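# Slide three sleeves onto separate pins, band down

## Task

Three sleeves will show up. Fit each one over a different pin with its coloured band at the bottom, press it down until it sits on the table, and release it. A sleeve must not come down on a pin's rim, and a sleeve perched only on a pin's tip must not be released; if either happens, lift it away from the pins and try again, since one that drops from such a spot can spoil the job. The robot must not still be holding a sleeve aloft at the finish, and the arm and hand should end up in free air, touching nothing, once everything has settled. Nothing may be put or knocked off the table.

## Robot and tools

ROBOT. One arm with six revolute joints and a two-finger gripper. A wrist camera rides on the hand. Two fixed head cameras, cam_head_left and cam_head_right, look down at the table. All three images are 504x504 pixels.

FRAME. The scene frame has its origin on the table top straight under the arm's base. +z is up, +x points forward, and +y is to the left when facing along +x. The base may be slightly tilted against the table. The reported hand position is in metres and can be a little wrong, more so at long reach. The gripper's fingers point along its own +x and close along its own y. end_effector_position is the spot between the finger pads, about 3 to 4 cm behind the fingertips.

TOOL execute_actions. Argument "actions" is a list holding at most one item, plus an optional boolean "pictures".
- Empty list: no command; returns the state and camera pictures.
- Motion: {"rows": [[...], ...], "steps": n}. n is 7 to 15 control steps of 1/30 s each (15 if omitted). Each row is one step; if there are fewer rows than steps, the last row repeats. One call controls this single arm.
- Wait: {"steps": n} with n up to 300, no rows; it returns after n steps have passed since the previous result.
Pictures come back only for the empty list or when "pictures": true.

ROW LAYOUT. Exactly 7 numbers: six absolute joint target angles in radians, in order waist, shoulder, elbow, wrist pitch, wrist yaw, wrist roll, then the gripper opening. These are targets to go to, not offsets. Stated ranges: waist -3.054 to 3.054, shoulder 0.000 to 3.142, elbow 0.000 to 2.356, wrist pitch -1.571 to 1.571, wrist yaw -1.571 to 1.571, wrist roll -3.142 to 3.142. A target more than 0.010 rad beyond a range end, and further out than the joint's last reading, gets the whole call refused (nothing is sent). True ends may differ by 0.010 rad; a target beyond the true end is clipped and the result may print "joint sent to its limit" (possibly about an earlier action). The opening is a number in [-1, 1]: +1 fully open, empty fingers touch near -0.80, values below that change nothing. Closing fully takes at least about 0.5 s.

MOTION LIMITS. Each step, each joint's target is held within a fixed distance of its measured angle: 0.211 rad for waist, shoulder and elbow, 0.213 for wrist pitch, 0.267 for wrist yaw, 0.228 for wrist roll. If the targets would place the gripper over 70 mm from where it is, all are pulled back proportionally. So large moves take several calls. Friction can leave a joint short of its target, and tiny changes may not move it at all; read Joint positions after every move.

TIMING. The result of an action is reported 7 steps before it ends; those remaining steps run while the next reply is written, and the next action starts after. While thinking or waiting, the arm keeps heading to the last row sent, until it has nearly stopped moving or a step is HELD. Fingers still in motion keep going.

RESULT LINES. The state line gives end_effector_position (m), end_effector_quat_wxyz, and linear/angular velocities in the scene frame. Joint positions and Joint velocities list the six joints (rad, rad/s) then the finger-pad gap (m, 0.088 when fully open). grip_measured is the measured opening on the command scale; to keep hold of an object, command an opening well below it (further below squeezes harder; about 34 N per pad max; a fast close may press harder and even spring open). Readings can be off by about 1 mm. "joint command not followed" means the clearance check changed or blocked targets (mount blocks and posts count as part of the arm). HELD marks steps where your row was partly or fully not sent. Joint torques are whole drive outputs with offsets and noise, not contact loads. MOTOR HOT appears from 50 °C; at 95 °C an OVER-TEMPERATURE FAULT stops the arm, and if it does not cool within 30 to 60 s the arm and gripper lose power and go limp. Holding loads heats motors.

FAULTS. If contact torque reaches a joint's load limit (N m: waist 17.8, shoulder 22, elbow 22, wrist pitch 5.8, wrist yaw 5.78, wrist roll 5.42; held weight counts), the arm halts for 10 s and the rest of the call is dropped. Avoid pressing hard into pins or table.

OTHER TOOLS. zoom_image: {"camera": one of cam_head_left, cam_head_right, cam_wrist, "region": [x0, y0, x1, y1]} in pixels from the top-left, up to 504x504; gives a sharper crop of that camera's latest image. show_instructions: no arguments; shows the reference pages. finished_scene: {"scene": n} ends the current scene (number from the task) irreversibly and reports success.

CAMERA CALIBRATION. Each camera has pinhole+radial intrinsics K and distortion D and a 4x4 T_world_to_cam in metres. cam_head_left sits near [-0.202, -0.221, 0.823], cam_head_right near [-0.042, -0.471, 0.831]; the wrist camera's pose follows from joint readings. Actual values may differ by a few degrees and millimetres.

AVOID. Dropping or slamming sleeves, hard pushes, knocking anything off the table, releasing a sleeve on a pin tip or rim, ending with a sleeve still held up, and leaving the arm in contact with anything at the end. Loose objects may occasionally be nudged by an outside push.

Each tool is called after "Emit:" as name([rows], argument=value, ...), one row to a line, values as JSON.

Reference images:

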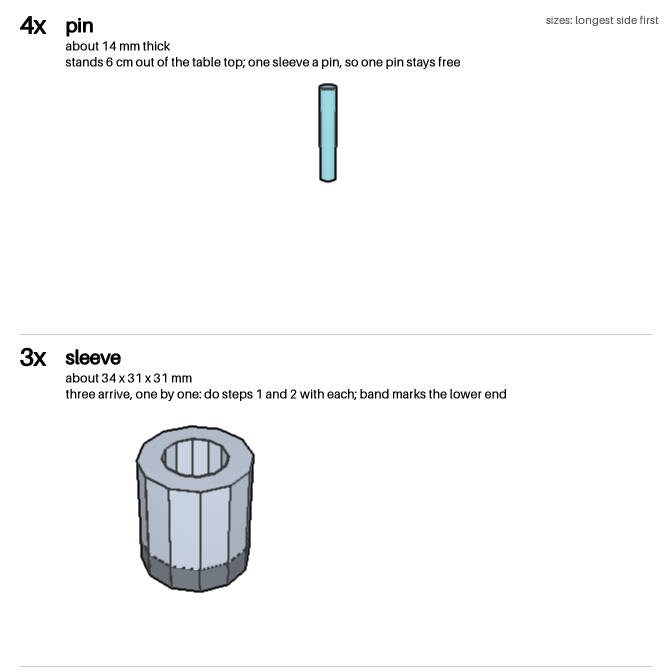

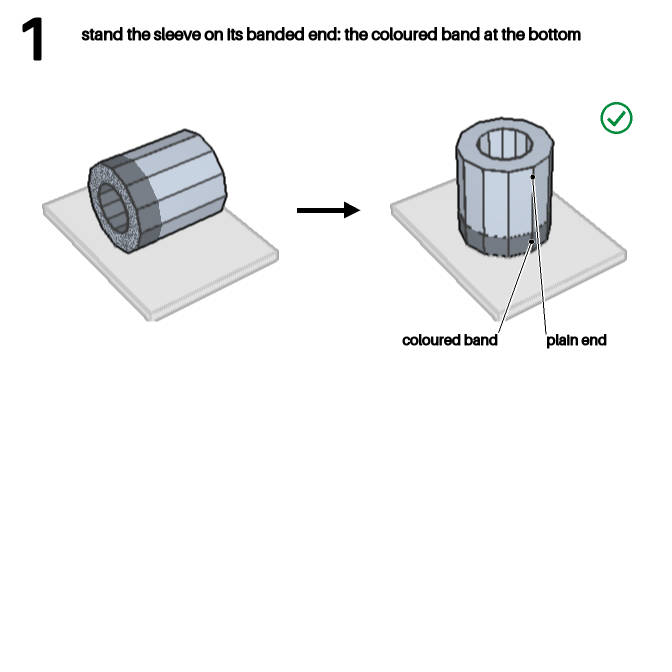

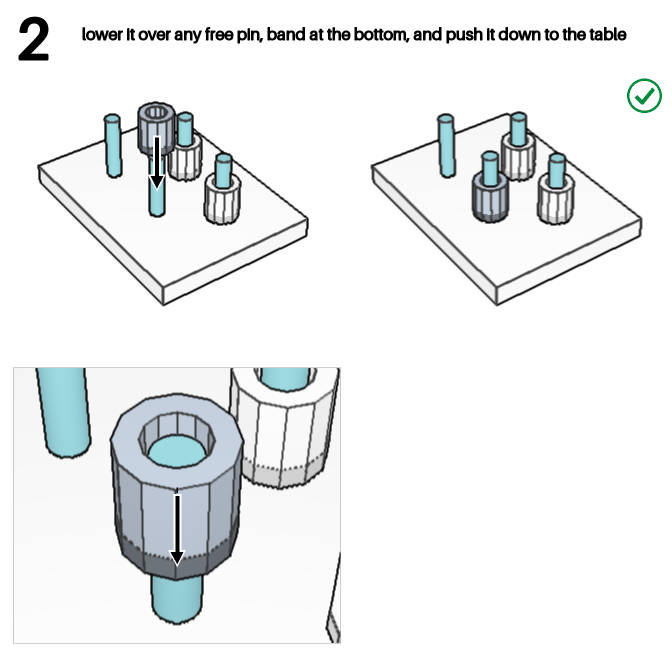

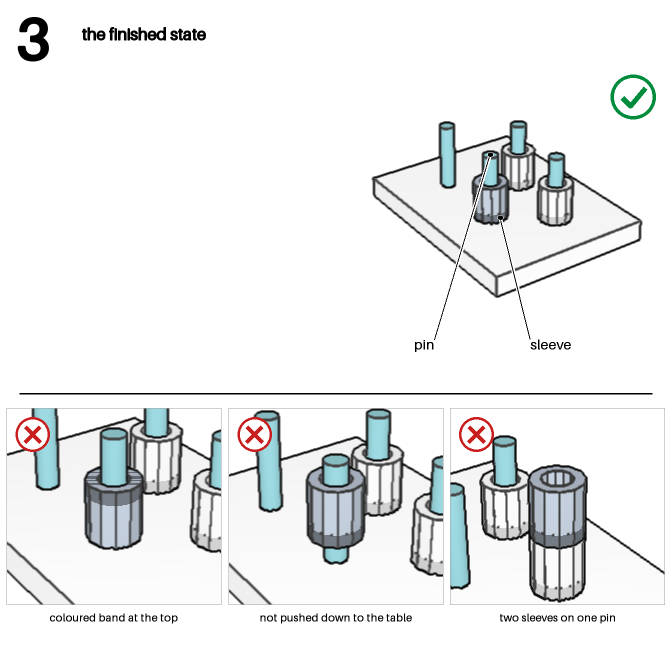

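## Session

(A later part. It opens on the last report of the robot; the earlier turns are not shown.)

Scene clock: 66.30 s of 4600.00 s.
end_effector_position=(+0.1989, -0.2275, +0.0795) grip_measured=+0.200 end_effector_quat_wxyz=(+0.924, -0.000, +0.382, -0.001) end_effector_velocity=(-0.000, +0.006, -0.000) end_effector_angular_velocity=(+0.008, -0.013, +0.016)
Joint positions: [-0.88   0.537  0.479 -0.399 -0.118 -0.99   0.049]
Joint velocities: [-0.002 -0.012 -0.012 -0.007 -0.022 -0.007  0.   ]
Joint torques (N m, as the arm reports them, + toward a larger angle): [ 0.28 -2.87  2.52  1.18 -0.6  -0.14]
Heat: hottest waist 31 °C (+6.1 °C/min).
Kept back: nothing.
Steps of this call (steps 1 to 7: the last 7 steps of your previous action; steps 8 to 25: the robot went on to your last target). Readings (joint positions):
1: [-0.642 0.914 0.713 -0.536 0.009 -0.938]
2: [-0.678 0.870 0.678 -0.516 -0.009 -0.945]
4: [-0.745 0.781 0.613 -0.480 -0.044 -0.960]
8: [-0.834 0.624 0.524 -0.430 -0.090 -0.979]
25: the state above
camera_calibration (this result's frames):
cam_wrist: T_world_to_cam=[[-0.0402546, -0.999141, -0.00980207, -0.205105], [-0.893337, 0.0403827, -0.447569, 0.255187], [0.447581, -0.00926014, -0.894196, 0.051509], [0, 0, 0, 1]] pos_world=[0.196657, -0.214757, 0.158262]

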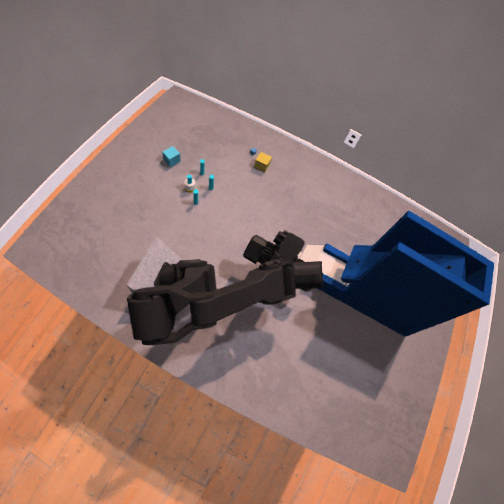

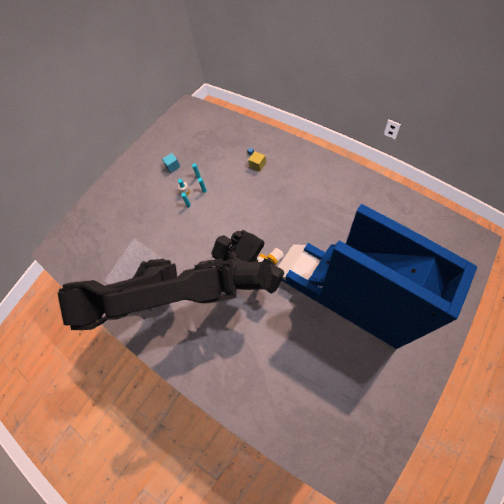

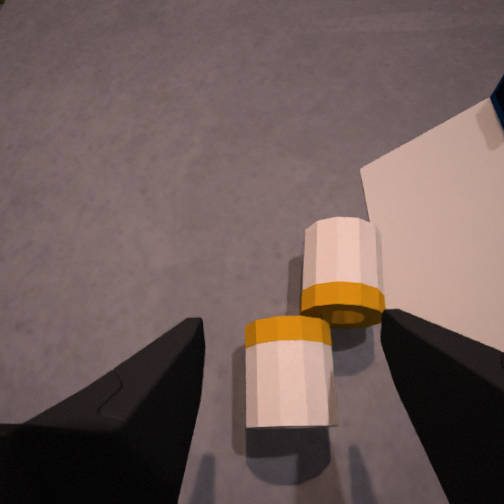

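Emit:
execute_actions([
  {"rows": [[-0.892,0.552,0.46,-0.388,-0.127,-0.998,0.2],[-0.904,0.561,0.453,-0.375,-0.138,-1.003,0.2],[-0.919,0.57,0.445,-0.358,-0.152,-1.01,0.2],[-0.935,0.58,0.436,-0.34,-0.166,-1.018,0.2],[-0.951,0.59,0.428,-0.323,-0.181,-1.025,0.2],[-0.967,0.601,0.419,-0.305,-0.195,-1.033,0.2],[-0.982,0.612,0.411,-0.288,-0.209,-1.04,0.2],[-0.995,0.624,0.404,-0.27,-0.22,-1.046,0.2],[-1.008,0.637,0.397,-0.252,-0.231,-1.052,0.2],[-1.02,0.65,0.39,-0.234,-0.242,-1.057,0.2],[-1.031,0.662,0.383,-0.216,-0.252,-1.062,0.2],[-1.041,0.674,0.377,-0.2,-0.261,-1.067,0.2],[-1.05,0.684,0.372,-0.186,-0.269,-1.071,0.2],[-1.057,0.692,0.368,-0.174,-0.276,-1.075,0.2],[-1.061,0.698,0.365,-0.166,-0.28,-1.077,0.2]]},
])

Emit:
execute_actions([
  {"steps": 25},
], pictures=true)

Scene clock: 68.60 s of 4600.00 s.
end_effector_position=(+0.1995, -0.2275, +0.0646) grip_measured=+0.200 end_effector_quat_wxyz=(+0.924, -0.002, +0.382, -0.001) end_effector_velocity=(-0.002, +0.014, -0.106) end_effector_angular_velocity=(+0.057, +0.041, +0.029)
Joint positions: [-0.945  0.577  0.442 -0.325 -0.178 -1.021  0.049]
Joint velocities: [-0.388  0.305 -0.232  0.432 -0.344 -0.168 -0.   ]
Joint torques (N m, as the arm reports them, + toward a larger angle): [ 0.38 -1.32  2.26  1.16 -0.66 -0.2 ]
Heat: hottest waist 30 °C (+5.0 °C/min).
Steps of this call (steps 1 to 30: the robot went on to your last target; steps 31 to 61: nothing new was sent; steps 62 to 69: the first 8 steps of this action). Readings (joint positions):
62: [-0.881 0.536 0.478 -0.397 -0.120 -0.991]
63: [-0.884 0.536 0.476 -0.393 -0.123 -0.993]
65: [-0.898 0.543 0.469 -0.376 -0.137 -1.000]
69: the state above

Scene clock: 69.43 s of 4600.00 s.
end_effector_position=(+0.1989, -0.2256, +0.0333) grip_measured=+0.200 end_effector_quat_wxyz=(+0.924, +0.000, +0.383, +0.002) end_effector_velocity=(-0.001, -0.001, -0.002) end_effector_angular_velocity=(+0.001, +0.007, -0.010)
Joint positions: [-1.057  0.687  0.376 -0.168 -0.278 -1.074  0.049]
Joint velocities: [-0.002  0.002 -0.002  0.007  0.007  0.007  0.   ]
Joint torques (N m, as the arm reports them, + toward a larger angle): [ 0.81 -1.51  1.91  1.14 -0.68 -0.17]
Heat: hottest waist 30 °C (+4.0 °C/min).
Kept back: nothing.
Steps of this call (steps 1 to 7: the last 7 steps of your previous action; steps 8 to 25: the robot went on to your last target). Readings (joint positions):
1: [-0.958 0.588 0.435 -0.310 -0.189 -1.027]
2: [-0.971 0.600 0.427 -0.294 -0.200 -1.033]
4: [-0.995 0.622 0.413 -0.261 -0.222 -1.044]
8: [-1.034 0.664 0.390 -0.205 -0.256 -1.062]
25: the state above
camera_calibration (this result's frames):
cam_wrist: T_world_to_cam=[[-0.0352096, -0.99929, -0.0134296, -0.204513], [-0.894061, 0.0375008, -0.446372, 0.233962], [0.446559, -0.00370971, -0.894747, 0.0116658], [0, 0, 0, 1]] pos_world=[0.196766, -0.213098, 0.112125]

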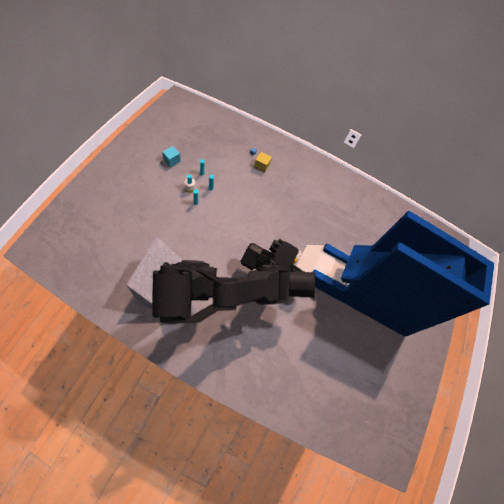

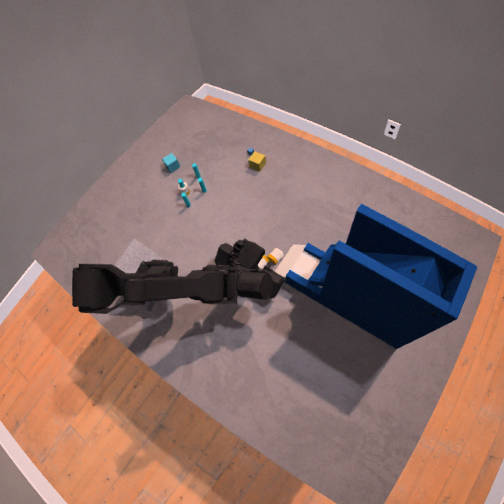

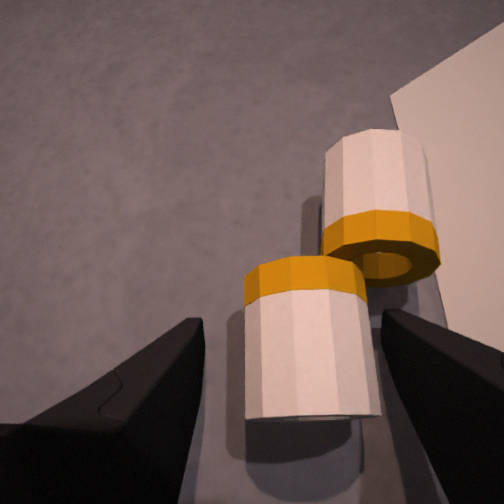

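Emit:
execute_actions([
  {"rows": [[-1.061,0.698,0.365,-0.166,-0.28,-1.077,0.14],[-1.061,0.698,0.365,-0.166,-0.28,-1.077,0.08],[-1.061,0.698,0.365,-0.166,-0.28,-1.077,0.03],[-1.061,0.698,0.365,-0.166,-0.28,-1.077,-0.02],[-1.061,0.698,0.365,-0.166,-0.28,-1.077,-0.06],[-1.061,0.698,0.365,-0.166,-0.28,-1.077,-0.1],[-1.061,0.698,0.365,-0.166,-0.28,-1.077,-0.14],[-1.061,0.698,0.365,-0.166,-0.28,-1.077,-0.18],[-1.061,0.698,0.365,-0.166,-0.28,-1.077,-0.22],[-1.061,0.698,0.365,-0.166,-0.28,-1.077,-0.26],[-1.061,0.698,0.365,-0.166,-0.28,-1.077,-0.3],[-1.061,0.698,0.365,-0.166,-0.28,-1.077,-0.34],[-1.061,0.698,0.365,-0.166,-0.28,-1.077,-0.38],[-1.061,0.698,0.365,-0.166,-0.28,-1.077,-0.4]]},
])

Emit:
execute_actions([
  {"steps": 15},
], pictures=true)

Scene clock: 70.13 s of 4600.00 s.
end_effector_position=(+0.1989, -0.2255, +0.0332) grip_measured=-0.041 end_effector_quat_wxyz=(+0.924, +0.000, +0.383, +0.002) end_effector_velocity=(+0.000, +0.003, +0.000) end_effector_angular_velocity=(+0.003, -0.005, +0.012)
Joint positions: [-1.057  0.688  0.376 -0.168 -0.278 -1.074  0.037]
Joint velocities: [ 0.002 -0.002 -0.002 -0.007 -0.007 -0.007 -0.055]
Joint torques (N m, as the arm reports them, + toward a larger angle): [ 0.68 -1.63  1.85  1.1  -0.7  -0.15]
Heat: hottest waist 30 °C (+4.1 °C/min).
Steps of this call (steps 1 to 13: the robot went on to your last target; steps 14 to 21: the first 8 steps of this action). Readings (joint positions):
14: [-1.057 0.688 0.376 -0.168 -0.278 -1.074]
15: [-1.057 0.688 0.376 -0.168 -0.278 -1.074]
17: [-1.057 0.688 0.376 -0.168 -0.278 -1.074]
21: the state above

Scene clock: 70.63 s of 4600.00 s.
end_effector_position=(+0.1989, -0.2256, +0.0332) grip_measured=-0.183 end_effector_quat_wxyz=(+0.924, +0.000, +0.383, +0.002) end_effector_velocity=(-0.002, +0.005, -0.001) end_effector_angular_velocity=(+0.015, +0.005, +0.015)
Joint positions: [-1.057  0.688  0.376 -0.168 -0.279 -1.074  0.03 ]
Joint velocities: [-0.002 -0.002 -0.002 -0.022 -0.007 -0.007 -0.   ]
Joint torques (N m, as the arm reports them, + toward a larger angle): [ 0.69 -1.62  1.87  1.09 -0.68 -0.14]
Heat: hottest waist 30 °C (+4.0 °C/min).
Kept back: nothing.
Steps of this call (steps 1 to 7: the last 7 steps of your previous action; steps 8 to 15: the robot went on to your last target). Readings (joint positions):
1: [-1.057 0.688 0.376 -0.168 -0.278 -1.074]
2: [-1.057 0.688 0.376 -0.168 -0.278 -1.074]
4: [-1.057 0.688 0.376 -0.168 -0.279 -1.074]
8: [-1.057 0.688 0.376 -0.168 -0.279 -1.074]
15: the state above
The arm was judged still, so your last target was given up. Only a new action makes it travel on or press farther. Fingers that are still opening or closing keep moving.
camera_calibration (this result's frames):
cam_wrist: T_world_to_cam=[[-0.0356108, -0.999275, -0.0135004, -0.204455], [-0.894142, 0.0378922, -0.446178, 0.233915], [0.446365, -0.00381744, -0.894843, 0.0115643], [0, 0, 0, 1]] pos_world=[0.196711, -0.213126, 0.111956]

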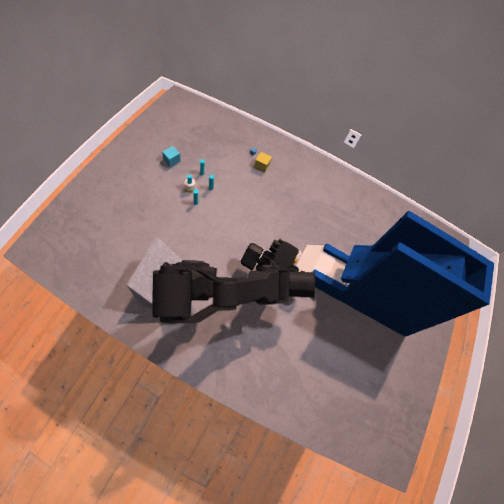

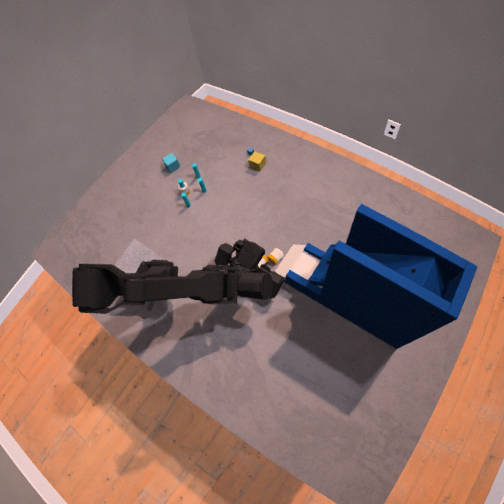

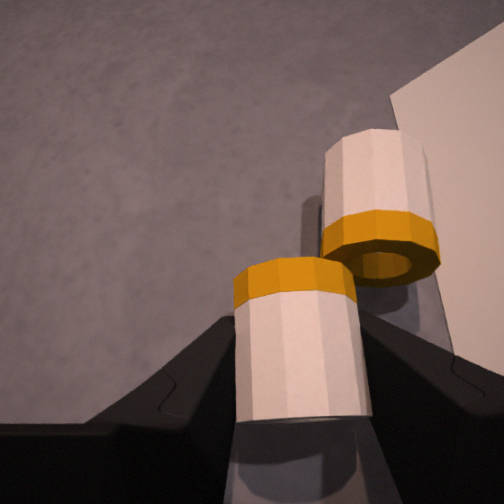

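Emit:
execute_actions([
  {"rows": [[-1.053,0.68,0.385,-0.174,-0.274,-1.07,-0.4],[-1.044,0.668,0.392,-0.188,-0.266,-1.066,-0.4],[-1.032,0.654,0.4,-0.206,-0.255,-1.06,-0.4],[-1.018,0.638,0.408,-0.228,-0.243,-1.054,-0.4],[-1.003,0.62,0.417,-0.252,-0.23,-1.047,-0.4],[-0.987,0.603,0.426,-0.276,-0.215,-1.038,-0.4],[-0.97,0.589,0.436,-0.3,-0.2,-1.025,-0.4],[-0.951,0.578,0.448,-0.324,-0.184,-1.005,-0.4],[-0.932,0.571,0.462,-0.348,-0.168,-0.975,-0.4],[-0.912,0.568,0.478,-0.372,-0.152,-0.935,-0.4],[-0.892,0.57,0.496,-0.396,-0.136,-0.885,-0.4],[-0.873,0.578,0.516,-0.418,-0.122,-0.83,-0.4],[-0.855,0.592,0.537,-0.438,-0.112,-0.77,-0.4],[-0.838,0.612,0.559,-0.456,-0.106,-0.708,-0.4],[-0.821,0.638,0.581,-0.474,-0.102,-0.645,-0.4]]},
])

Emit:
execute_actions([
  {"rows": [[-0.804,0.667,0.603,-0.491,-0.098,-0.58,-0.4],[-0.787,0.697,0.624,-0.508,-0.095,-0.515,-0.4],[-0.77,0.727,0.645,-0.525,-0.091,-0.45,-0.4],[-0.753,0.757,0.665,-0.542,-0.087,-0.385,-0.4],[-0.736,0.787,0.685,-0.559,-0.084,-0.32,-0.4],[-0.719,0.817,0.704,-0.576,-0.08,-0.255,-0.4],[-0.702,0.847,0.723,-0.593,-0.076,-0.19,-0.4],[-0.685,0.877,0.741,-0.61,-0.073,-0.125,-0.4],[-0.668,0.907,0.759,-0.627,-0.069,-0.06,-0.4],[-0.651,0.937,0.776,-0.644,-0.065,0.005,-0.4],[-0.634,0.967,0.793,-0.661,-0.062,0.07,-0.4],[-0.617,0.997,0.81,-0.678,-0.058,0.135,-0.4],[-0.6,1.027,0.826,-0.695,-0.054,0.2,-0.4],[-0.583,1.057,0.842,-0.712,-0.051,0.265,-0.4],[-0.566,1.087,0.857,-0.729,-0.047,0.33,-0.4]]},
])

Emit:
execute_actions([
  {"rows": [[-0.549,1.117,0.872,-0.746,-0.043,0.395,-0.4],[-0.532,1.147,0.886,-0.763,-0.04,0.46,-0.4],[-0.515,1.177,0.9,-0.78,-0.036,0.525,-0.4],[-0.498,1.207,0.913,-0.797,-0.032,0.59,-0.4],[-0.481,1.237,0.926,-0.814,-0.029,0.655,-0.4],[-0.464,1.267,0.938,-0.831,-0.025,0.72,-0.4],[-0.447,1.297,0.95,-0.848,-0.021,0.785,-0.4],[-0.43,1.327,0.961,-0.865,-0.018,0.85,-0.4],[-0.413,1.357,0.972,-0.882,-0.014,0.915,-0.4],[-0.396,1.387,0.983,-0.899,-0.01,0.98,-0.4],[-0.379,1.416,0.993,-0.916,-0.007,1.045,-0.4],[-0.363,1.444,1.002,-0.932,-0.003,1.11,-0.4],[-0.348,1.47,1.011,-0.948,0.001,1.17,-0.4],[-0.335,1.493,1.018,-0.962,0.004,1.228,-0.4],[-0.324,1.512,1.024,-0.974,0.007,1.28,-0.4]]},
])

Emit:
execute_actions([
  {"rows": [[-0.315,1.527,1.029,-0.984,0.009,1.325,-0.4],[-0.309,1.538,1.033,-0.991,0.011,1.36,-0.4],[-0.305,1.545,1.035,-0.995,0.012,1.387,-0.4],[-0.304,1.549,1.036,-0.997,0.012,1.403,-0.4],[-0.304,1.549,1.036,-0.997,0.012,1.411,-0.4]], "steps": 15},
])

Emit:
execute_actions([
  {"steps": 15},
], pictures=true)

Scene clock: 74.80 s of 4600.00 s.
end_effector_position=(+0.1988, -0.2246, +0.0469) grip_measured=-0.183 end_effector_quat_wxyz=(+0.923, +0.004, +0.386, +0.003) end_effector_velocity=(+0.012, -0.023, +0.133) end_effector_angular_velocity=(+0.011, -0.075, -0.098)
Joint positions: [-1.004  0.633  0.405 -0.253 -0.229 -1.045  0.03 ]
Joint velocities: [ 0.427 -0.418  0.286 -0.564  0.344  0.3   -0.   ]
Joint torques (N m, as the arm reports them, + toward a larger angle): [ 1.45 -3.18  4.52  0.89 -0.58  0.15]
Heat: hottest waist 29 °C (+3.0 °C/min).
Steps of this call (steps 1 to 117: nothing new was sent; steps 118 to 125: the first 8 steps of this action). Readings (joint positions):
118: [-1.057 0.688 0.376 -0.167 -0.279 -1.074]
119: [-1.057 0.688 0.376 -0.168 -0.279 -1.074]
121: [-1.048 0.680 0.380 -0.187 -0.268 -1.071]
125: the state above

Scene clock: 75.30 s of 4600.00 s.
end_effector_position=(+0.2282, -0.2193, +0.0887) grip_measured=-0.183 end_effector_quat_wxyz=(+0.872, +0.267, +0.410, -0.009) end_effector_velocity=(+0.100, +0.086, +0.001) end_effector_angular_velocity=(+1.390, +0.517, -0.265)
Joint positions: [-0.749  0.765  0.665 -0.544 -0.091 -0.433  0.03 ]
Joint velocities: [ 0.501  0.838  0.554 -0.535  0.125  1.443 -0.   ]
Joint torques (N m, as the arm reports them, + toward a larger angle): [ 1.63 -1.81  4.2   0.76 -0.47  0.06]
Heat: hottest waist 29 °C (+3.0 °C/min).
Steps of this call (steps 1 to 7: the last 7 steps of your previous action; steps 8 to 15: the first 8 steps of this action). Readings (joint positions):
8: [-0.869 0.604 0.524 -0.419 -0.131 -0.775]
9: [-0.851 0.619 0.545 -0.437 -0.123 -0.726]
11: [-0.817 0.660 0.588 -0.473 -0.111 -0.628]
15: the state above

Scene clock: 75.80 s of 4600.00 s.
end_effector_position=(+0.2707, -0.1521, +0.0832) grip_measured=-0.183 end_effector_quat_wxyz=(+0.652, +0.514, +0.558, +0.002) end_effector_velocity=(+0.041, +0.190, -0.022) end_effector_angular_velocity=(+0.863, +1.220, -0.020)
Joint positions: [-0.494  1.206  0.909 -0.8   -0.033  0.299  0.03 ]
Joint velocities: [ 0.505  0.896  0.383 -0.535  0.095  1.458 -0.   ]
Joint torques (N m, as the arm reports them, + toward a larger angle): [ 3.55 -2.39  3.34  0.29 -0.54  0.07]
Heat: hottest waist 29 °C (+3.0 °C/min).
Steps of this call (steps 1 to 7: the last 7 steps of your previous action; steps 8 to 15: the first 8 steps of this action). Readings (joint positions):
8: [-0.613 0.997 0.807 -0.681 -0.059 -0.043]
9: [-0.597 1.027 0.823 -0.698 -0.055 0.005]
11: [-0.562 1.087 0.854 -0.732 -0.048 0.103]
15: the state above

Scene clock: 76.30 s of 4600.00 s.
end_effector_position=(+0.2706, -0.0804, +0.0755) grip_measured=-0.183 end_effector_quat_wxyz=(+0.388, +0.598, +0.686, -0.145) end_effector_velocity=(-0.002, +0.021, +0.002) end_effector_angular_velocity=(+0.042, +1.102, -0.913)
Joint positions: [-0.313  1.523  1.021 -0.984  0.006  1.033  0.03 ]
Joint velocities: [ 0.061  0.11   0.056 -0.081  0.007  1.487 -0.   ]
Joint torques (N m, as the arm reports them, + toward a larger angle): [ 4.74 -2.87  3.17  0.17 -0.51  0.1 ]
Heat: hottest waist 29 °C (+3.0 °C/min).
Steps of this call (steps 1 to 7: the last 7 steps of your previous action; steps 8 to 15: the first 8 steps of this action). Readings (joint positions):
8: [-0.363 1.435 0.994 -0.931 -0.005 0.690]
9: [-0.350 1.457 1.000 -0.944 -0.003 0.739]
11: [-0.330 1.491 1.011 -0.964 0.001 0.837]
15: the state above

Scene clock: 76.80 s of 4600.00 s.
end_effector_position=(+0.2705, -0.0783, +0.0757) grip_measured=-0.183 end_effector_quat_wxyz=(+0.274, +0.652, +0.655, -0.267) end_effector_velocity=(-0.002, +0.001, +0.002) end_effector_angular_velocity=(+0.009, +0.059, -0.051)
Joint positions: [-0.305  1.536  1.029 -0.994  0.009  1.397  0.03 ]
Joint velocities: [ 0.002 -0.002 -0.002 -0.007 -0.007  0.081 -0.   ]
Joint torques (N m, as the arm reports them, + toward a larger angle): [ 4.77 -2.64  2.92  0.14 -0.49  0.06]
Heat: hottest waist 29 °C (+3.0 °C/min).
Kept back: nothing.
Steps of this call (steps 1 to 7: the last 7 steps of your previous action; steps 8 to 15: the robot went on to your last target). Readings (joint positions):
1: [-0.311 1.526 1.023 -0.986 0.007 1.083]
2: [-0.310 1.528 1.025 -0.988 0.008 1.131]
4: [-0.308 1.531 1.027 -0.990 0.008 1.229]
8: [-0.306 1.534 1.028 -0.993 0.009 1.345]
15: the state above
camera_calibration (this result's frames):
cam_wrist: T_world_to_cam=[[-0.999508, 0.00425358, 0.031085, 0.281782], [0.0297148, 0.446331, 0.894375, -0.00799021], [-0.0100699, 0.894858, -0.446237, 0.178114], [0, 0, 0, 1]] pos_world=[0.283674, -0.157019, 0.0778683]

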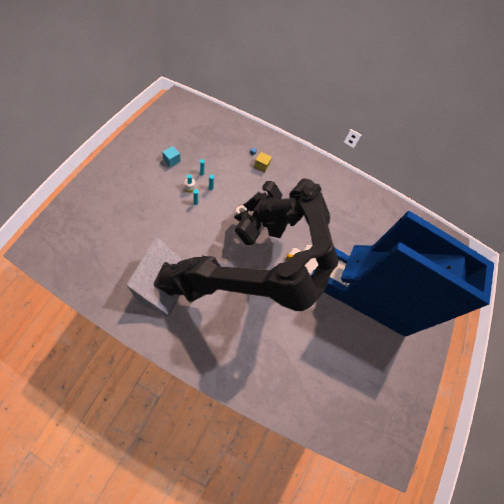

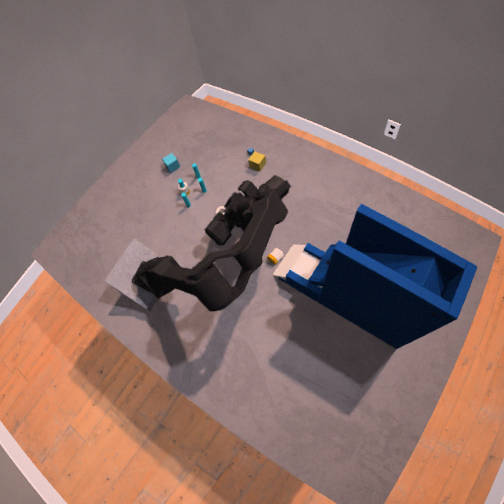

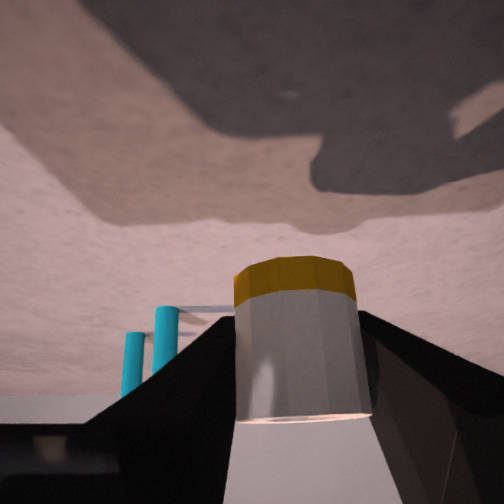

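Emit:
execute_actions([
  {"rows": [[-0.314,1.551,1.016,-0.988,0.008,1.4,-0.4],[-0.32,1.555,1.013,-0.981,0.008,1.394,-0.4],[-0.328,1.56,1.009,-0.972,0.007,1.386,-0.4],[-0.336,1.565,1.005,-0.963,0.007,1.378,-0.4],[-0.344,1.57,1.001,-0.954,0.006,1.37,-0.4],[-0.352,1.575,0.997,-0.945,0.006,1.362,-0.4],[-0.36,1.58,0.993,-0.936,0.005,1.354,-0.4],[-0.368,1.585,0.989,-0.927,0.005,1.346,-0.4],[-0.376,1.589,0.986,-0.919,0.004,1.338,-0.4],[-0.384,1.594,0.982,-0.91,0.004,1.331,-0.4],[-0.391,1.598,0.979,-0.903,0.003,1.324,-0.4],[-0.397,1.602,0.976,-0.896,0.003,1.318,-0.4],[-0.402,1.605,0.973,-0.891,0.002,1.313,-0.4],[-0.406,1.607,0.971,-0.887,0.002,1.309,-0.4],[-0.4095,1.609,0.97,-0.8835,0.002,1.306,-0.4]]},
])

Emit:
execute_actions([
  {"steps": 22},
], pictures=true)

Scene clock: 77.60 s of 4600.00 s.
end_effector_position=(+0.2716, -0.0784, +0.0637) grip_measured=-0.183 end_effector_quat_wxyz=(+0.272, +0.654, +0.653, -0.270) end_effector_velocity=(-0.014, +0.007, -0.089) end_effector_angular_velocity=(+0.018, +0.039, +0.054)
Joint positions: [-0.336  1.555  1.014 -0.957  0.009  1.375  0.03 ]
Joint velocities: [-0.232  0.144 -0.134  0.212 -0.022 -0.242 -0.   ]
Joint torques (N m, as the arm reports them, + toward a larger angle): [ 4.24 -2.67  0.94  0.37 -0.69 -0.16]
Heat: hottest waist 29 °C (+3.0 °C/min).
Steps of this call (steps 1 to 15: the robot went on to your last target; step 16: nothing new was sent; steps 17 to 24: the first 8 steps of this action). Readings (joint positions):
17: [-0.305 1.536 1.029 -0.994 0.009 1.407]
18: [-0.305 1.537 1.029 -0.994 0.009 1.407]
20: [-0.310 1.540 1.027 -0.985 0.009 1.400]
24: the state above

Scene clock: 78.33 s of 4600.00 s.
end_effector_position=(+0.2695, -0.0779, +0.0382) grip_measured=-0.184 end_effector_quat_wxyz=(+0.270, +0.652, +0.654, -0.271) end_effector_velocity=(-0.003, +0.004, +0.001) end_effector_angular_velocity=(+0.026, -0.006, +0.022)
Joint positions: [-0.404  1.596  0.979 -0.886  0.004  1.31   0.03 ]
Joint velocities: [-0.002  0.002 -0.007 -0.007 -0.022 -0.022  0.   ]
Joint torques (N m, as the arm reports them, + toward a larger angle): [ 4.47 -2.92  0.84  0.33 -0.68 -0.18]
Heat: hottest waist 29 °C (+3.0 °C/min).
Kept back: nothing.
Steps of this call (steps 1 to 7: the last 7 steps of your previous action; steps 8 to 22: the robot went on to your last target). Readings (joint positions):
1: [-0.344 1.560 1.009 -0.950 0.008 1.368]
2: [-0.352 1.565 1.005 -0.942 0.007 1.361]
4: [-0.367 1.574 0.997 -0.926 0.007 1.346]
8: [-0.391 1.588 0.985 -0.901 0.005 1.324]
22: the state above
camera_calibration (this result's frames):
cam_wrist: T_world_to_cam=[[-0.999108, 0.010208, 0.0409757, 0.281948], [0.0412161, 0.446892, 0.893638, 0.0223521], [-0.00918943, 0.89453, -0.446914, 0.16077], [0, 0, 0, 1]] pos_world=[0.282253, -0.156681, 0.0403228]

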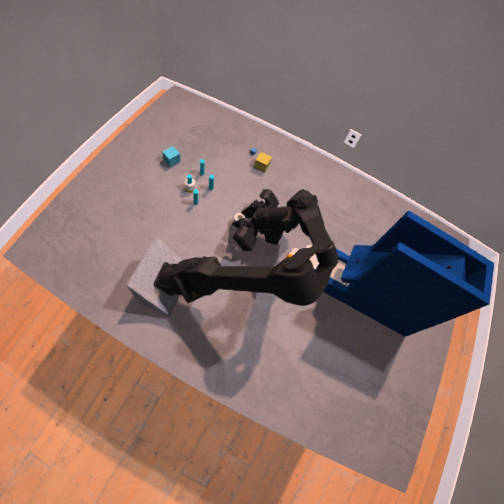

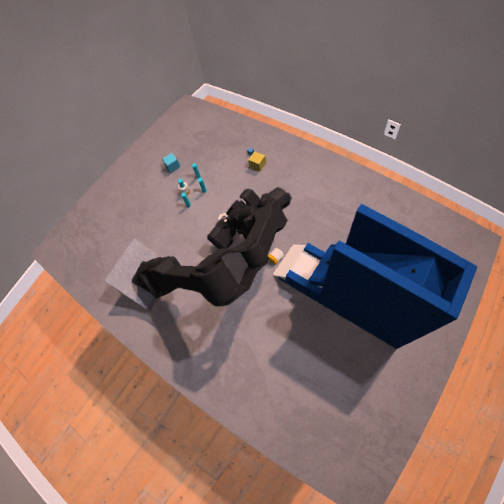

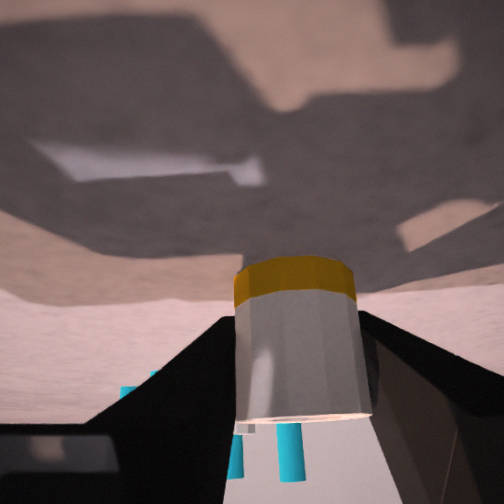

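Emit:
execute_actions([
  {"rows": [[-0.411,1.61,0.9695,-0.882,0.002,1.3045,-0.4],[-0.4125,1.611,0.969,-0.8805,0.002,1.303,-0.4],[-0.414,1.612,0.968,-0.879,0.002,1.3015,-0.4],[-0.415,1.6125,0.9675,-0.8775,0.002,1.3005,-0.4]], "steps": 15},
])

Emit:
execute_actions([
  {"steps": 10},
])

Scene clock: 78.93 s of 4600.00 s.
end_effector_position=(+0.2694, -0.0779, +0.0367) grip_measured=-0.184 end_effector_quat_wxyz=(+0.270, +0.652, +0.654, -0.271) end_effector_velocity=(-0.004, +0.002, -0.001) end_effector_angular_velocity=(+0.011, +0.010, +0.010)
Joint positions: [-0.408  1.598  0.977 -0.882  0.003  1.305  0.03 ]
Joint velocities: [-0.007  0.002 -0.007 -0.007 -0.007 -0.007 -0.   ]
Joint torques (N m, as the arm reports them, + toward a larger angle): [ 4.41 -2.88  0.75  0.41 -0.63 -0.13]
Heat: hottest waist 29 °C (+3.0 °C/min).
Steps of this call (steps 1 to 10: the robot went on to your last target; steps 11 to 18: the first 8 steps of this action). Readings (joint positions):
11: [-0.404 1.596 0.978 -0.886 0.004 1.309]
12: [-0.404 1.596 0.978 -0.885 0.004 1.309]
14: [-0.406 1.597 0.978 -0.884 0.004 1.307]
18: the state above

Scene clock: 79.27 s of 4600.00 s.
end_effector_position=(+0.2694, -0.0778, +0.0366) grip_measured=-0.184 end_effector_quat_wxyz=(+0.270, +0.652, +0.654, -0.270) end_effector_velocity=(-0.004, +0.002, +0.000) end_effector_angular_velocity=(+0.010, +0.004, +0.010)
Joint positions: [-0.408  1.598  0.976 -0.881  0.003  1.304  0.03 ]
Joint velocities: [-0.002 -0.002 -0.007 -0.007 -0.007 -0.007 -0.   ]
Joint torques (N m, as the arm reports them, + toward a larger angle): [ 4.27 -2.84  0.67  0.37 -0.61 -0.17]
Heat: hottest waist 29 °C (+3.0 °C/min).
Kept back: nothing.
Steps of this call (steps 1 to 7: the last 7 steps of your previous action; steps 8 to 10: the robot went on to your last target). Readings (joint positions):
1: [-0.408 1.598 0.976 -0.882 0.003 1.305]
2: [-0.408 1.598 0.976 -0.882 0.003 1.305]
4: [-0.408 1.598 0.976 -0.882 0.003 1.304]
8: [-0.408 1.598 0.976 -0.881 0.003 1.304]
10: the state above

Emit:
execute_actions([
  {"rows": [[-0.413,1.61,0.968,-0.879,0.002,1.302,-0.3],[-0.412,1.609,0.969,-0.88,0.002,1.303,-0.2],[-0.412,1.609,0.969,-0.88,0.002,1.303,-0.12],[-0.412,1.609,0.969,-0.88,0.002,1.303,-0.05],[-0.412,1.609,0.969,-0.88,0.002,1.303,0.03],[-0.412,1.609,0.969,-0.88,0.002,1.303,0.1],[-0.412,1.609,0.969,-0.88,0.002,1.303,0.2],[-0.412,1.609,0.969,-0.88,0.002,1.303,0.3]], "steps": 15},
], pictures=true)

Scene clock: 80.00 s of 4600.00 s.
end_effector_position=(+0.2693, -0.0777, +0.0366) grip_measured=+0.016 end_effector_quat_wxyz=(+0.270, +0.652, +0.655, -0.270) end_effector_velocity=(-0.001, +0.003, +0.003) end_effector_angular_velocity=(+0.023, -0.016, +0.018)
Joint positions: [-0.408  1.598  0.976 -0.881  0.003  1.304  0.04 ]
Joint velocities: [ 0.002 -0.002 -0.002 -0.007 -0.022 -0.022  0.116]
Joint torques (N m, as the arm reports them, + toward a larger angle): [ 4.52 -3.15  0.83  0.24 -0.61 -0.08]
Heat: hottest waist 29 °C (+3.0 °C/min).
Steps of this call (steps 1 to 14: the robot went on to your last target; steps 15 to 22: the first 8 steps of this action). Readings (joint positions):
15: [-0.408 1.598 0.976 -0.881 0.003 1.304]
16: [-0.408 1.598 0.976 -0.881 0.003 1.304]
18: [-0.408 1.598 0.976 -0.881 0.003 1.304]
22: the state above
camera_calibration (this result's frames):
cam_wrist: T_world_to_cam=[[-0.999174, 0.00875771, 0.0396798, 0.281726], [0.039421, 0.4458, 0.894264, 0.0240929], [-0.00985759, 0.89509, -0.445778, 0.160048], [0, 0, 0, 1]] pos_world=[0.282121, -0.156465, 0.0386217]

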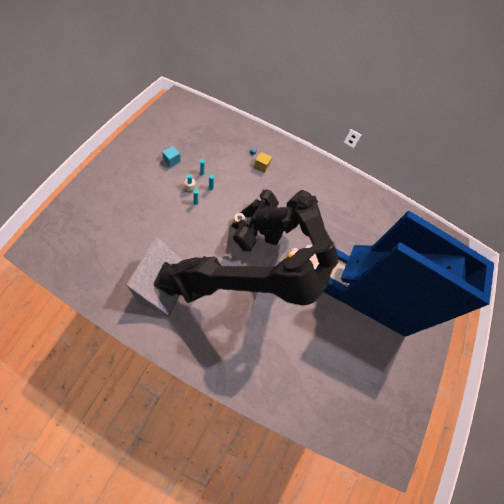

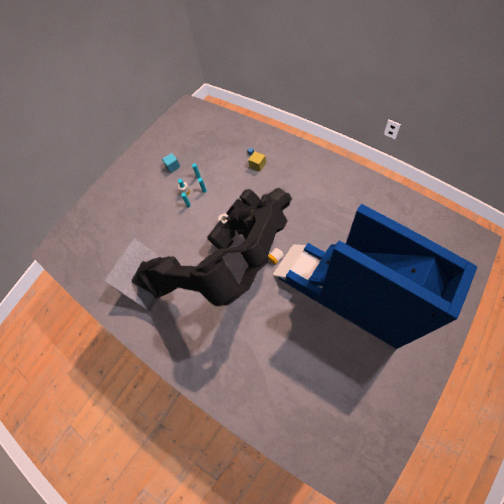

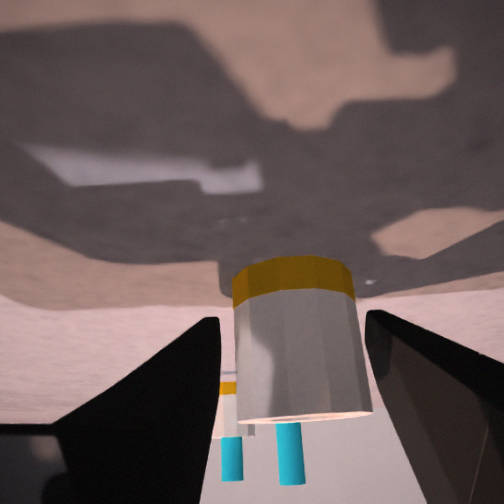

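Emit:
execute_actions([
  {"rows": [[-0.395,1.59,0.964,-0.877,0.02,1.315,0.3],[-0.376,1.582,0.958,-0.872,0.046,1.332,0.3],[-0.351,1.576,0.952,-0.868,0.079,1.355,0.3],[-0.32,1.569,0.945,-0.862,0.121,1.383,0.3],[-0.291,1.565,0.938,-0.858,0.163,1.412,0.3],[-0.262,1.562,0.932,-0.854,0.204,1.44,0.3],[-0.234,1.563,0.926,-0.851,0.245,1.469,0.3],[-0.207,1.57,0.921,-0.848,0.286,1.497,0.3],[-0.181,1.578,0.916,-0.846,0.327,1.525,0.3],[-0.156,1.586,0.912,-0.846,0.367,1.554,0.3],[-0.131,1.594,0.909,-0.847,0.407,1.582,0.3],[-0.108,1.603,0.906,-0.848,0.447,1.61,0.3],[-0.085,1.613,0.903,-0.85,0.486,1.638,0.3],[-0.064,1.625,0.901,-0.852,0.525,1.667,0.3],[-0.043,1.639,0.901,-0.854,0.564,1.695,0.3]]},
])

Emit:
execute_actions([
  {"rows": [[-0.023,1.654,0.901,-0.857,0.602,1.723,0.3],[-0.004,1.672,0.901,-0.861,0.641,1.751,0.3],[0.014,1.691,0.901,-0.865,0.679,1.78,0.3],[0.031,1.712,0.901,-0.87,0.716,1.808,0.3],[0.045,1.731,0.901,-0.874,0.746,1.83,0.3],[0.054,1.745,0.901,-0.878,0.768,1.849,0.3],[0.062,1.758,0.901,-0.881,0.788,1.864,0.3],[0.067,1.765,0.901,-0.883,0.8,1.874,0.3]], "steps": 15},
])

Emit:
execute_actions([
  {"steps": 18},
], pictures=true)

Scene clock: 82.20 s of 4600.00 s.
end_effector_position=(+0.2684, -0.0724, +0.0416) grip_measured=+0.300 end_effector_quat_wxyz=(+0.318, +0.624, +0.638, -0.319) end_effector_velocity=(+0.004, +0.035, +0.050) end_effector_angular_velocity=(-0.955, -0.049, +0.075)
Joint positions: [-0.296  1.582  0.949 -0.862  0.162  1.41   0.054]
Joint velocities: [ 0.769 -0.076 -0.139  0.081  1.004  0.681  0.   ]
Joint torques (N m, as the arm reports them, + toward a larger angle): [ 5.22 -4.32  0.82  0.47 -0.34  0.1 ]
Heat: hottest waist 29 °C (+3.0 °C/min).
Steps of this call (steps 1 to 7: the last 7 steps of your previous action; steps 8 to 15: the robot went on to your last target; steps 16 to 58: nothing new was sent; steps 59 to 66: the first 8 steps of this action). Readings (joint positions):
59: [-0.408 1.599 0.976 -0.881 0.004 1.304]
60: [-0.405 1.599 0.975 -0.880 0.011 1.307]
62: [-0.385 1.596 0.969 -0.875 0.044 1.329]
66: the state above

Scene clock: 82.70 s of 4600.00 s.
end_effector_position=(+0.2688, -0.0608, +0.0470) grip_measured=+0.300 end_effector_quat_wxyz=(+0.472, +0.520, +0.528, -0.477) end_effector_velocity=(-0.012, +0.029, -0.020) end_effector_angular_velocity=(-0.798, +0.011, +0.048)
Joint positions: [ 0.026  1.707  0.912 -0.869  0.704  1.8    0.054]
Joint velocities: [ 0.364  0.442 -0.032 -0.095  0.74   0.608 -0.   ]
Joint torques (N m, as the arm reports them, + toward a larger angle): [ 5.27 -2.34  1.49  0.32  0.06  0.1 ]
Heat: hottest waist 29 °C (+3.0 °C/min).
Steps of this call (steps 1 to 7: the last 7 steps of your previous action; steps 8 to 15: the first 8 steps of this action). Readings (joint positions):
8: [-0.101 1.602 0.920 -0.853 0.463 1.621]
9: [-0.080 1.613 0.918 -0.853 0.501 1.649]
11: [-0.040 1.642 0.916 -0.856 0.577 1.704]
15: the state above

Scene clock: 83.30 s of 4600.00 s.
end_effector_position=(+0.2685, -0.0597, +0.0459) grip_measured=+0.300 end_effector_quat_wxyz=(+0.500, +0.498, +0.502, -0.500) end_effector_velocity=(-0.002, -0.000, -0.000) end_effector_angular_velocity=(-0.009, +0.004, +0.032)
Joint positions: [ 0.066  1.753  0.909 -0.88   0.797  1.87   0.054]
Joint velocities: [ 0.002  0.002 -0.002 -0.007  0.007 -0.022  0.   ]
Joint torques (N m, as the arm reports them, + toward a larger angle): [ 5.34 -1.94  1.48  0.29  0.14  0.08]
Heat: hottest waist 29 °C (+3.0 °C/min).
Kept back: nothing.
Steps of this call (steps 1 to 7: the last 7 steps of your previous action; steps 8 to 18: the robot went on to your last target). Readings (joint positions):
1: [0.037 1.720 0.911 -0.872 0.726 1.816]
2: [0.045 1.730 0.910 -0.874 0.741 1.829]
4: [0.055 1.742 0.909 -0.877 0.764 1.846]
8: [0.062 1.749 0.909 -0.879 0.786 1.862]
18: the state above
camera_calibration (this result's frames):
cam_wrist: T_world_to_cam=[[-0.999254, 0.0312925, 0.0226247, 0.282575], [0.036847, 0.947949, 0.316282, 0.0649146], [-0.0115498, 0.31688, -0.948395, 0.137003], [0, 0, 0, 1]] pos_world=[0.281555, -0.113792, 0.103008]

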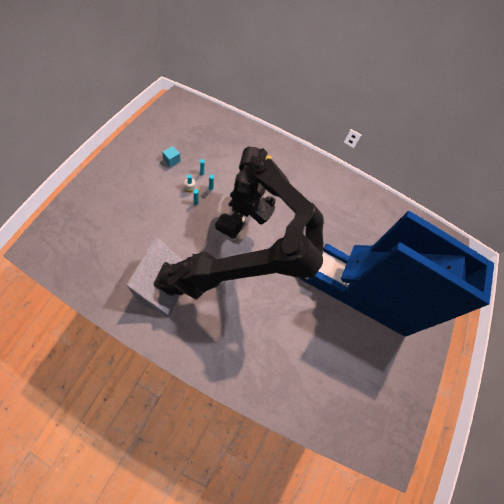

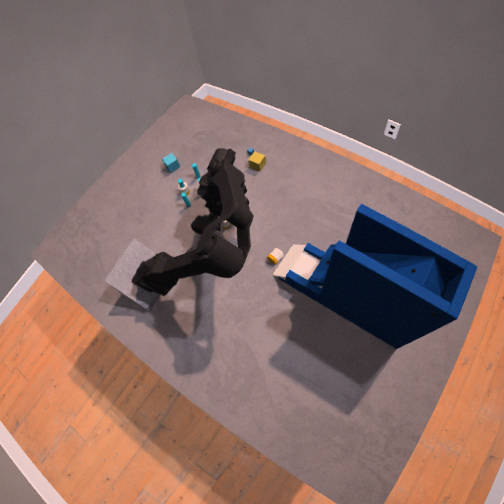

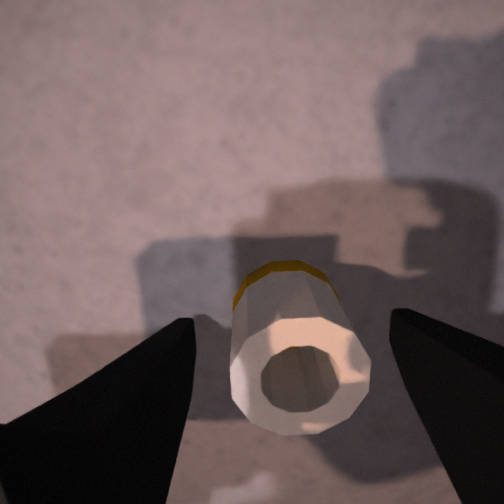

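Emit:
execute_actions([
  {"rows": [[0.067,1.765,0.901,-0.883,0.8,1.874,0.22],[0.067,1.765,0.901,-0.883,0.8,1.874,0.14],[0.067,1.765,0.901,-0.883,0.8,1.874,0.07],[0.067,1.765,0.901,-0.883,0.8,1.874,0.0],[0.067,1.765,0.901,-0.883,0.8,1.874,-0.06],[0.067,1.765,0.901,-0.883,0.8,1.874,-0.11],[0.067,1.765,0.901,-0.883,0.8,1.874,-0.15],[0.067,1.765,0.901,-0.883,0.8,1.874,-0.19],[0.067,1.765,0.901,-0.883,0.8,1.874,-0.23],[0.067,1.765,0.901,-0.883,0.8,1.874,-0.27],[0.067,1.765,0.901,-0.883,0.8,1.874,-0.31],[0.067,1.765,0.901,-0.883,0.8,1.874,-0.35]], "steps": 15},
])

Emit:
execute_actions([
  {"rows": [[0.067,1.765,0.905,-0.883,0.8,1.874,-0.35],[0.067,1.765,0.912,-0.884,0.799,1.875,-0.35],[0.072,1.765,0.922,-0.892,0.797,1.881,-0.35],[0.082,1.765,0.932,-0.908,0.794,1.894,-0.35],[0.096,1.766,0.945,-0.93,0.79,1.913,-0.35],[0.113,1.768,0.96,-0.958,0.786,1.936,-0.35],[0.132,1.771,0.977,-0.989,0.781,1.962,-0.35],[0.152,1.775,0.995,-1.021,0.776,1.989,-0.35],[0.172,1.779,1.013,-1.053,0.771,2.016,-0.35],[0.192,1.784,1.031,-1.085,0.766,2.043,-0.35],[0.212,1.789,1.049,-1.117,0.761,2.07,-0.35],[0.232,1.795,1.067,-1.149,0.755,2.097,-0.35],[0.252,1.802,1.084,-1.179,0.749,2.124,-0.35],[0.272,1.811,1.1,-1.205,0.743,2.15,-0.35],[0.291,1.823,1.115,-1.225,0.736,2.175,-0.35]]},
])

Emit:
execute_actions([
  {"rows": [[0.31,1.84,1.128,-1.238,0.729,2.199,-0.35],[0.329,1.864,1.14,-1.243,0.721,2.222,-0.35],[0.348,1.893,1.151,-1.238,0.713,2.244,-0.35],[0.367,1.924,1.162,-1.231,0.705,2.266,-0.35],[0.386,1.955,1.173,-1.224,0.697,2.288,-0.35],[0.405,1.986,1.184,-1.217,0.688,2.31,-0.35],[0.424,2.017,1.194,-1.211,0.68,2.332,-0.35],[0.443,2.048,1.205,-1.204,0.672,2.354,-0.35],[0.462,2.079,1.215,-1.197,0.663,2.376,-0.35],[0.48,2.109,1.225,-1.191,0.655,2.397,-0.35],[0.497,2.137,1.235,-1.185,0.648,2.416,-0.35],[0.511,2.161,1.243,-1.18,0.641,2.433,-0.35],[0.523,2.18,1.249,-1.176,0.636,2.446,-0.35],[0.531,2.194,1.254,-1.173,0.632,2.456,-0.35],[0.537,2.204,1.257,-1.171,0.63,2.462,-0.35]]},
])

Emit:
execute_actions([
  {"steps": 28},
], pictures=true)

Emit:
zoom_image(camera="cam_wrist", region=[200, 200, 410, 450])

Scene clock: 85.73 s of 4600.00 s.
end_effector_position=(+0.2685, -0.0597, +0.0457) grip_measured=-0.022 end_effector_quat_wxyz=(+0.500, +0.498, +0.502, -0.500) end_effector_velocity=(-0.003, +0.001, -0.001) end_effector_angular_velocity=(+0.004, +0.012, +0.014)
Joint positions: [ 0.066  1.754  0.909 -0.88   0.798  1.871  0.038]
Joint velocities: [-0.002  0.002 -0.002 -0.007 -0.007 -0.007 -0.068]
Joint torques (N m, as the arm reports them, + toward a larger angle): [ 5.38 -2.1   1.5   0.29  0.12  0.1 ]
Heat: hottest waist 29 °C (+3.0 °C/min).
Steps of this call (steps 1 to 15: the robot went on to your last target; steps 16 to 65: nothing new was sent; steps 66 to 73: the first 8 steps of this action). Readings (joint positions):
66: [0.066 1.754 0.909 -0.880 0.798 1.871]
67: [0.066 1.754 0.909 -0.880 0.798 1.871]
69: [0.066 1.754 0.909 -0.880 0.798 1.871]
73: the state above

Scene clock: 86.23 s of 4600.00 s.
end_effector_position=(+0.2690, -0.0575, +0.0563) grip_measured=-0.185 end_effector_quat_wxyz=(+0.498, +0.498, +0.502, -0.502) end_effector_velocity=(+0.022, +0.036, +0.130) end_effector_angular_velocity=(+0.049, -0.038, -0.026)
Joint positions: [ 0.099  1.759  0.941 -0.944  0.791  1.923  0.03 ]
Joint velocities: [ 0.403  0.056  0.383 -0.652 -0.11   0.535 -0.   ]
Joint torques (N m, as the arm reports them, + toward a larger angle): [ 6.04 -2.15  3.34  0.32 -0.12  0.07]
Heat: hottest waist 29 °C (+3.0 °C/min).
Steps of this call (steps 1 to 7: the last 7 steps of your previous action; steps 8 to 15: the first 8 steps of this action). Readings (joint positions):
8: [0.066 1.754 0.909 -0.881 0.798 1.871]
9: [0.066 1.754 0.909 -0.881 0.798 1.871]
11: [0.068 1.754 0.910 -0.886 0.798 1.875]
15: the state above

Scene clock: 86.73 s of 4600.00 s.
end_effector_position=(+0.2756, +0.0031, +0.1189) grip_measured=-0.185 end_effector_quat_wxyz=(+0.497, +0.507, +0.500, -0.497) end_effector_velocity=(-0.011, +0.271, +0.023) end_effector_angular_velocity=(-0.025, +0.071, +0.070)
Joint positions: [ 0.373  1.934  1.16  -1.207  0.704  2.27   0.03 ]
Joint velocities: [ 0.574  0.867  0.335 -0.007 -0.256  0.681 -0.   ]
Joint torques (N m, as the arm reports them, + toward a larger angle): [ 6.02 -2.02  3.79  0.37 -0.15  0.14]
Heat: hottest waist 29 °C (+3.0 °C/min).
Steps of this call (steps 1 to 7: the last 7 steps of your previous action; steps 8 to 15: the first 8 steps of this action). Readings (joint positions):
8: [0.242 1.792 1.067 -1.154 0.753 2.108]
9: [0.260 1.802 1.082 -1.174 0.748 2.132]
11: [0.297 1.833 1.110 -1.199 0.735 2.178]
15: the state above

Scene clock: 87.67 s of 4600.00 s.
end_effector_position=(+0.2637, +0.0856, +0.1183) grip_measured=-0.185 end_effector_quat_wxyz=(+0.500, +0.499, +0.501, -0.500) end_effector_velocity=(-0.003, -0.002, -0.001) end_effector_angular_velocity=(-0.009, +0.019, +0.019)
Joint positions: [ 0.536  2.19   1.249 -1.173  0.633  2.458  0.03 ]
Joint velocities: [-0.002  0.002  0.002 -0.022 -0.007 -0.007 -0.   ]
Joint torques (N m, as the arm reports them, + toward a larger angle): [ 6.08 -2.99  4.28  0.57 -0.08  0.1 ]
Heat: hottest waist 29 °C (+3.0 °C/min).
Kept back: nothing.
Steps of this call (steps 1 to 7: the last 7 steps of your previous action; steps 8 to 28: the robot went on to your last target). Readings (joint positions):
1: [0.392 1.963 1.170 -1.207 0.695 2.293]
2: [0.411 1.993 1.181 -1.206 0.687 2.314]
4: [0.448 2.050 1.200 -1.197 0.671 2.357]
8: [0.508 2.143 1.230 -1.181 0.645 2.419]
28: the state above
camera_calibration (this result's frames):
cam_wrist: T_world_to_cam=[[-0.999241, 0.0337465, 0.0194385, 0.27171], [0.0381613, 0.948058, 0.3158, -0.095764], [-0.00777173, 0.316302, -0.948627, 0.158718], [0, 0, 0, 1]] pos_world=[0.276391, 0.0314178, 0.175525]

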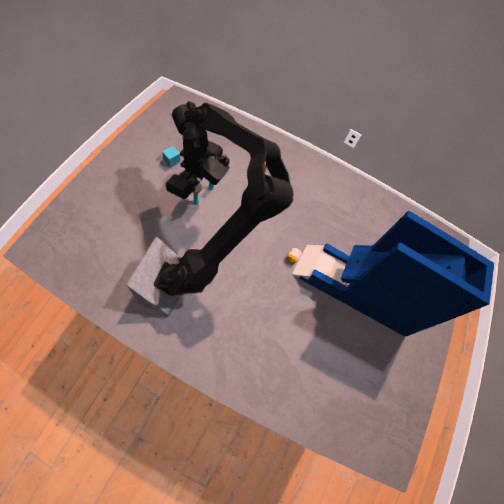

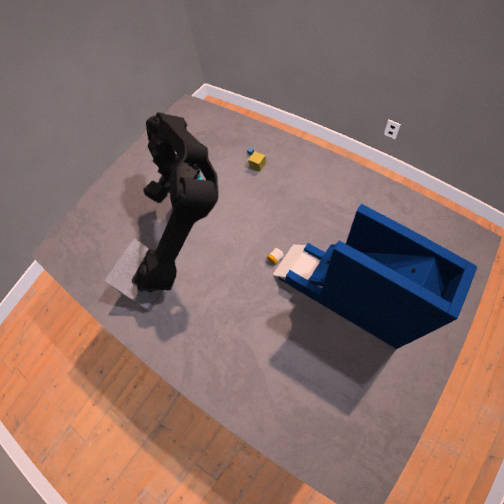

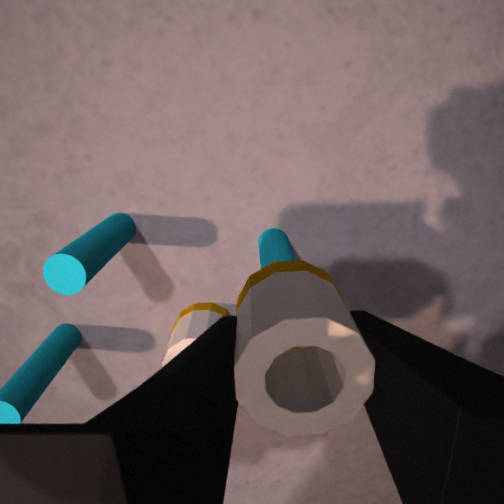

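Region (200, 200, 410, 450) of cam_wrist's 504x504 image, scaled by 2.016, with more detail than that image has; it fills the left 423 columns of this view, and the rest is white.

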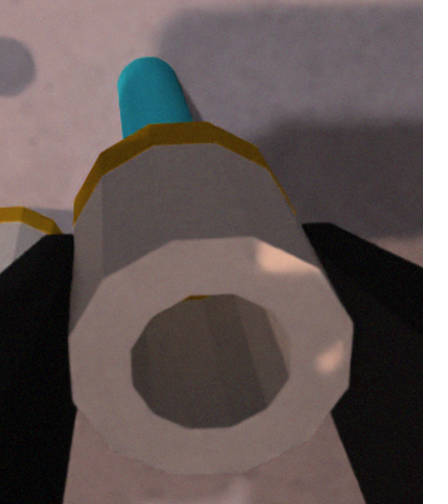

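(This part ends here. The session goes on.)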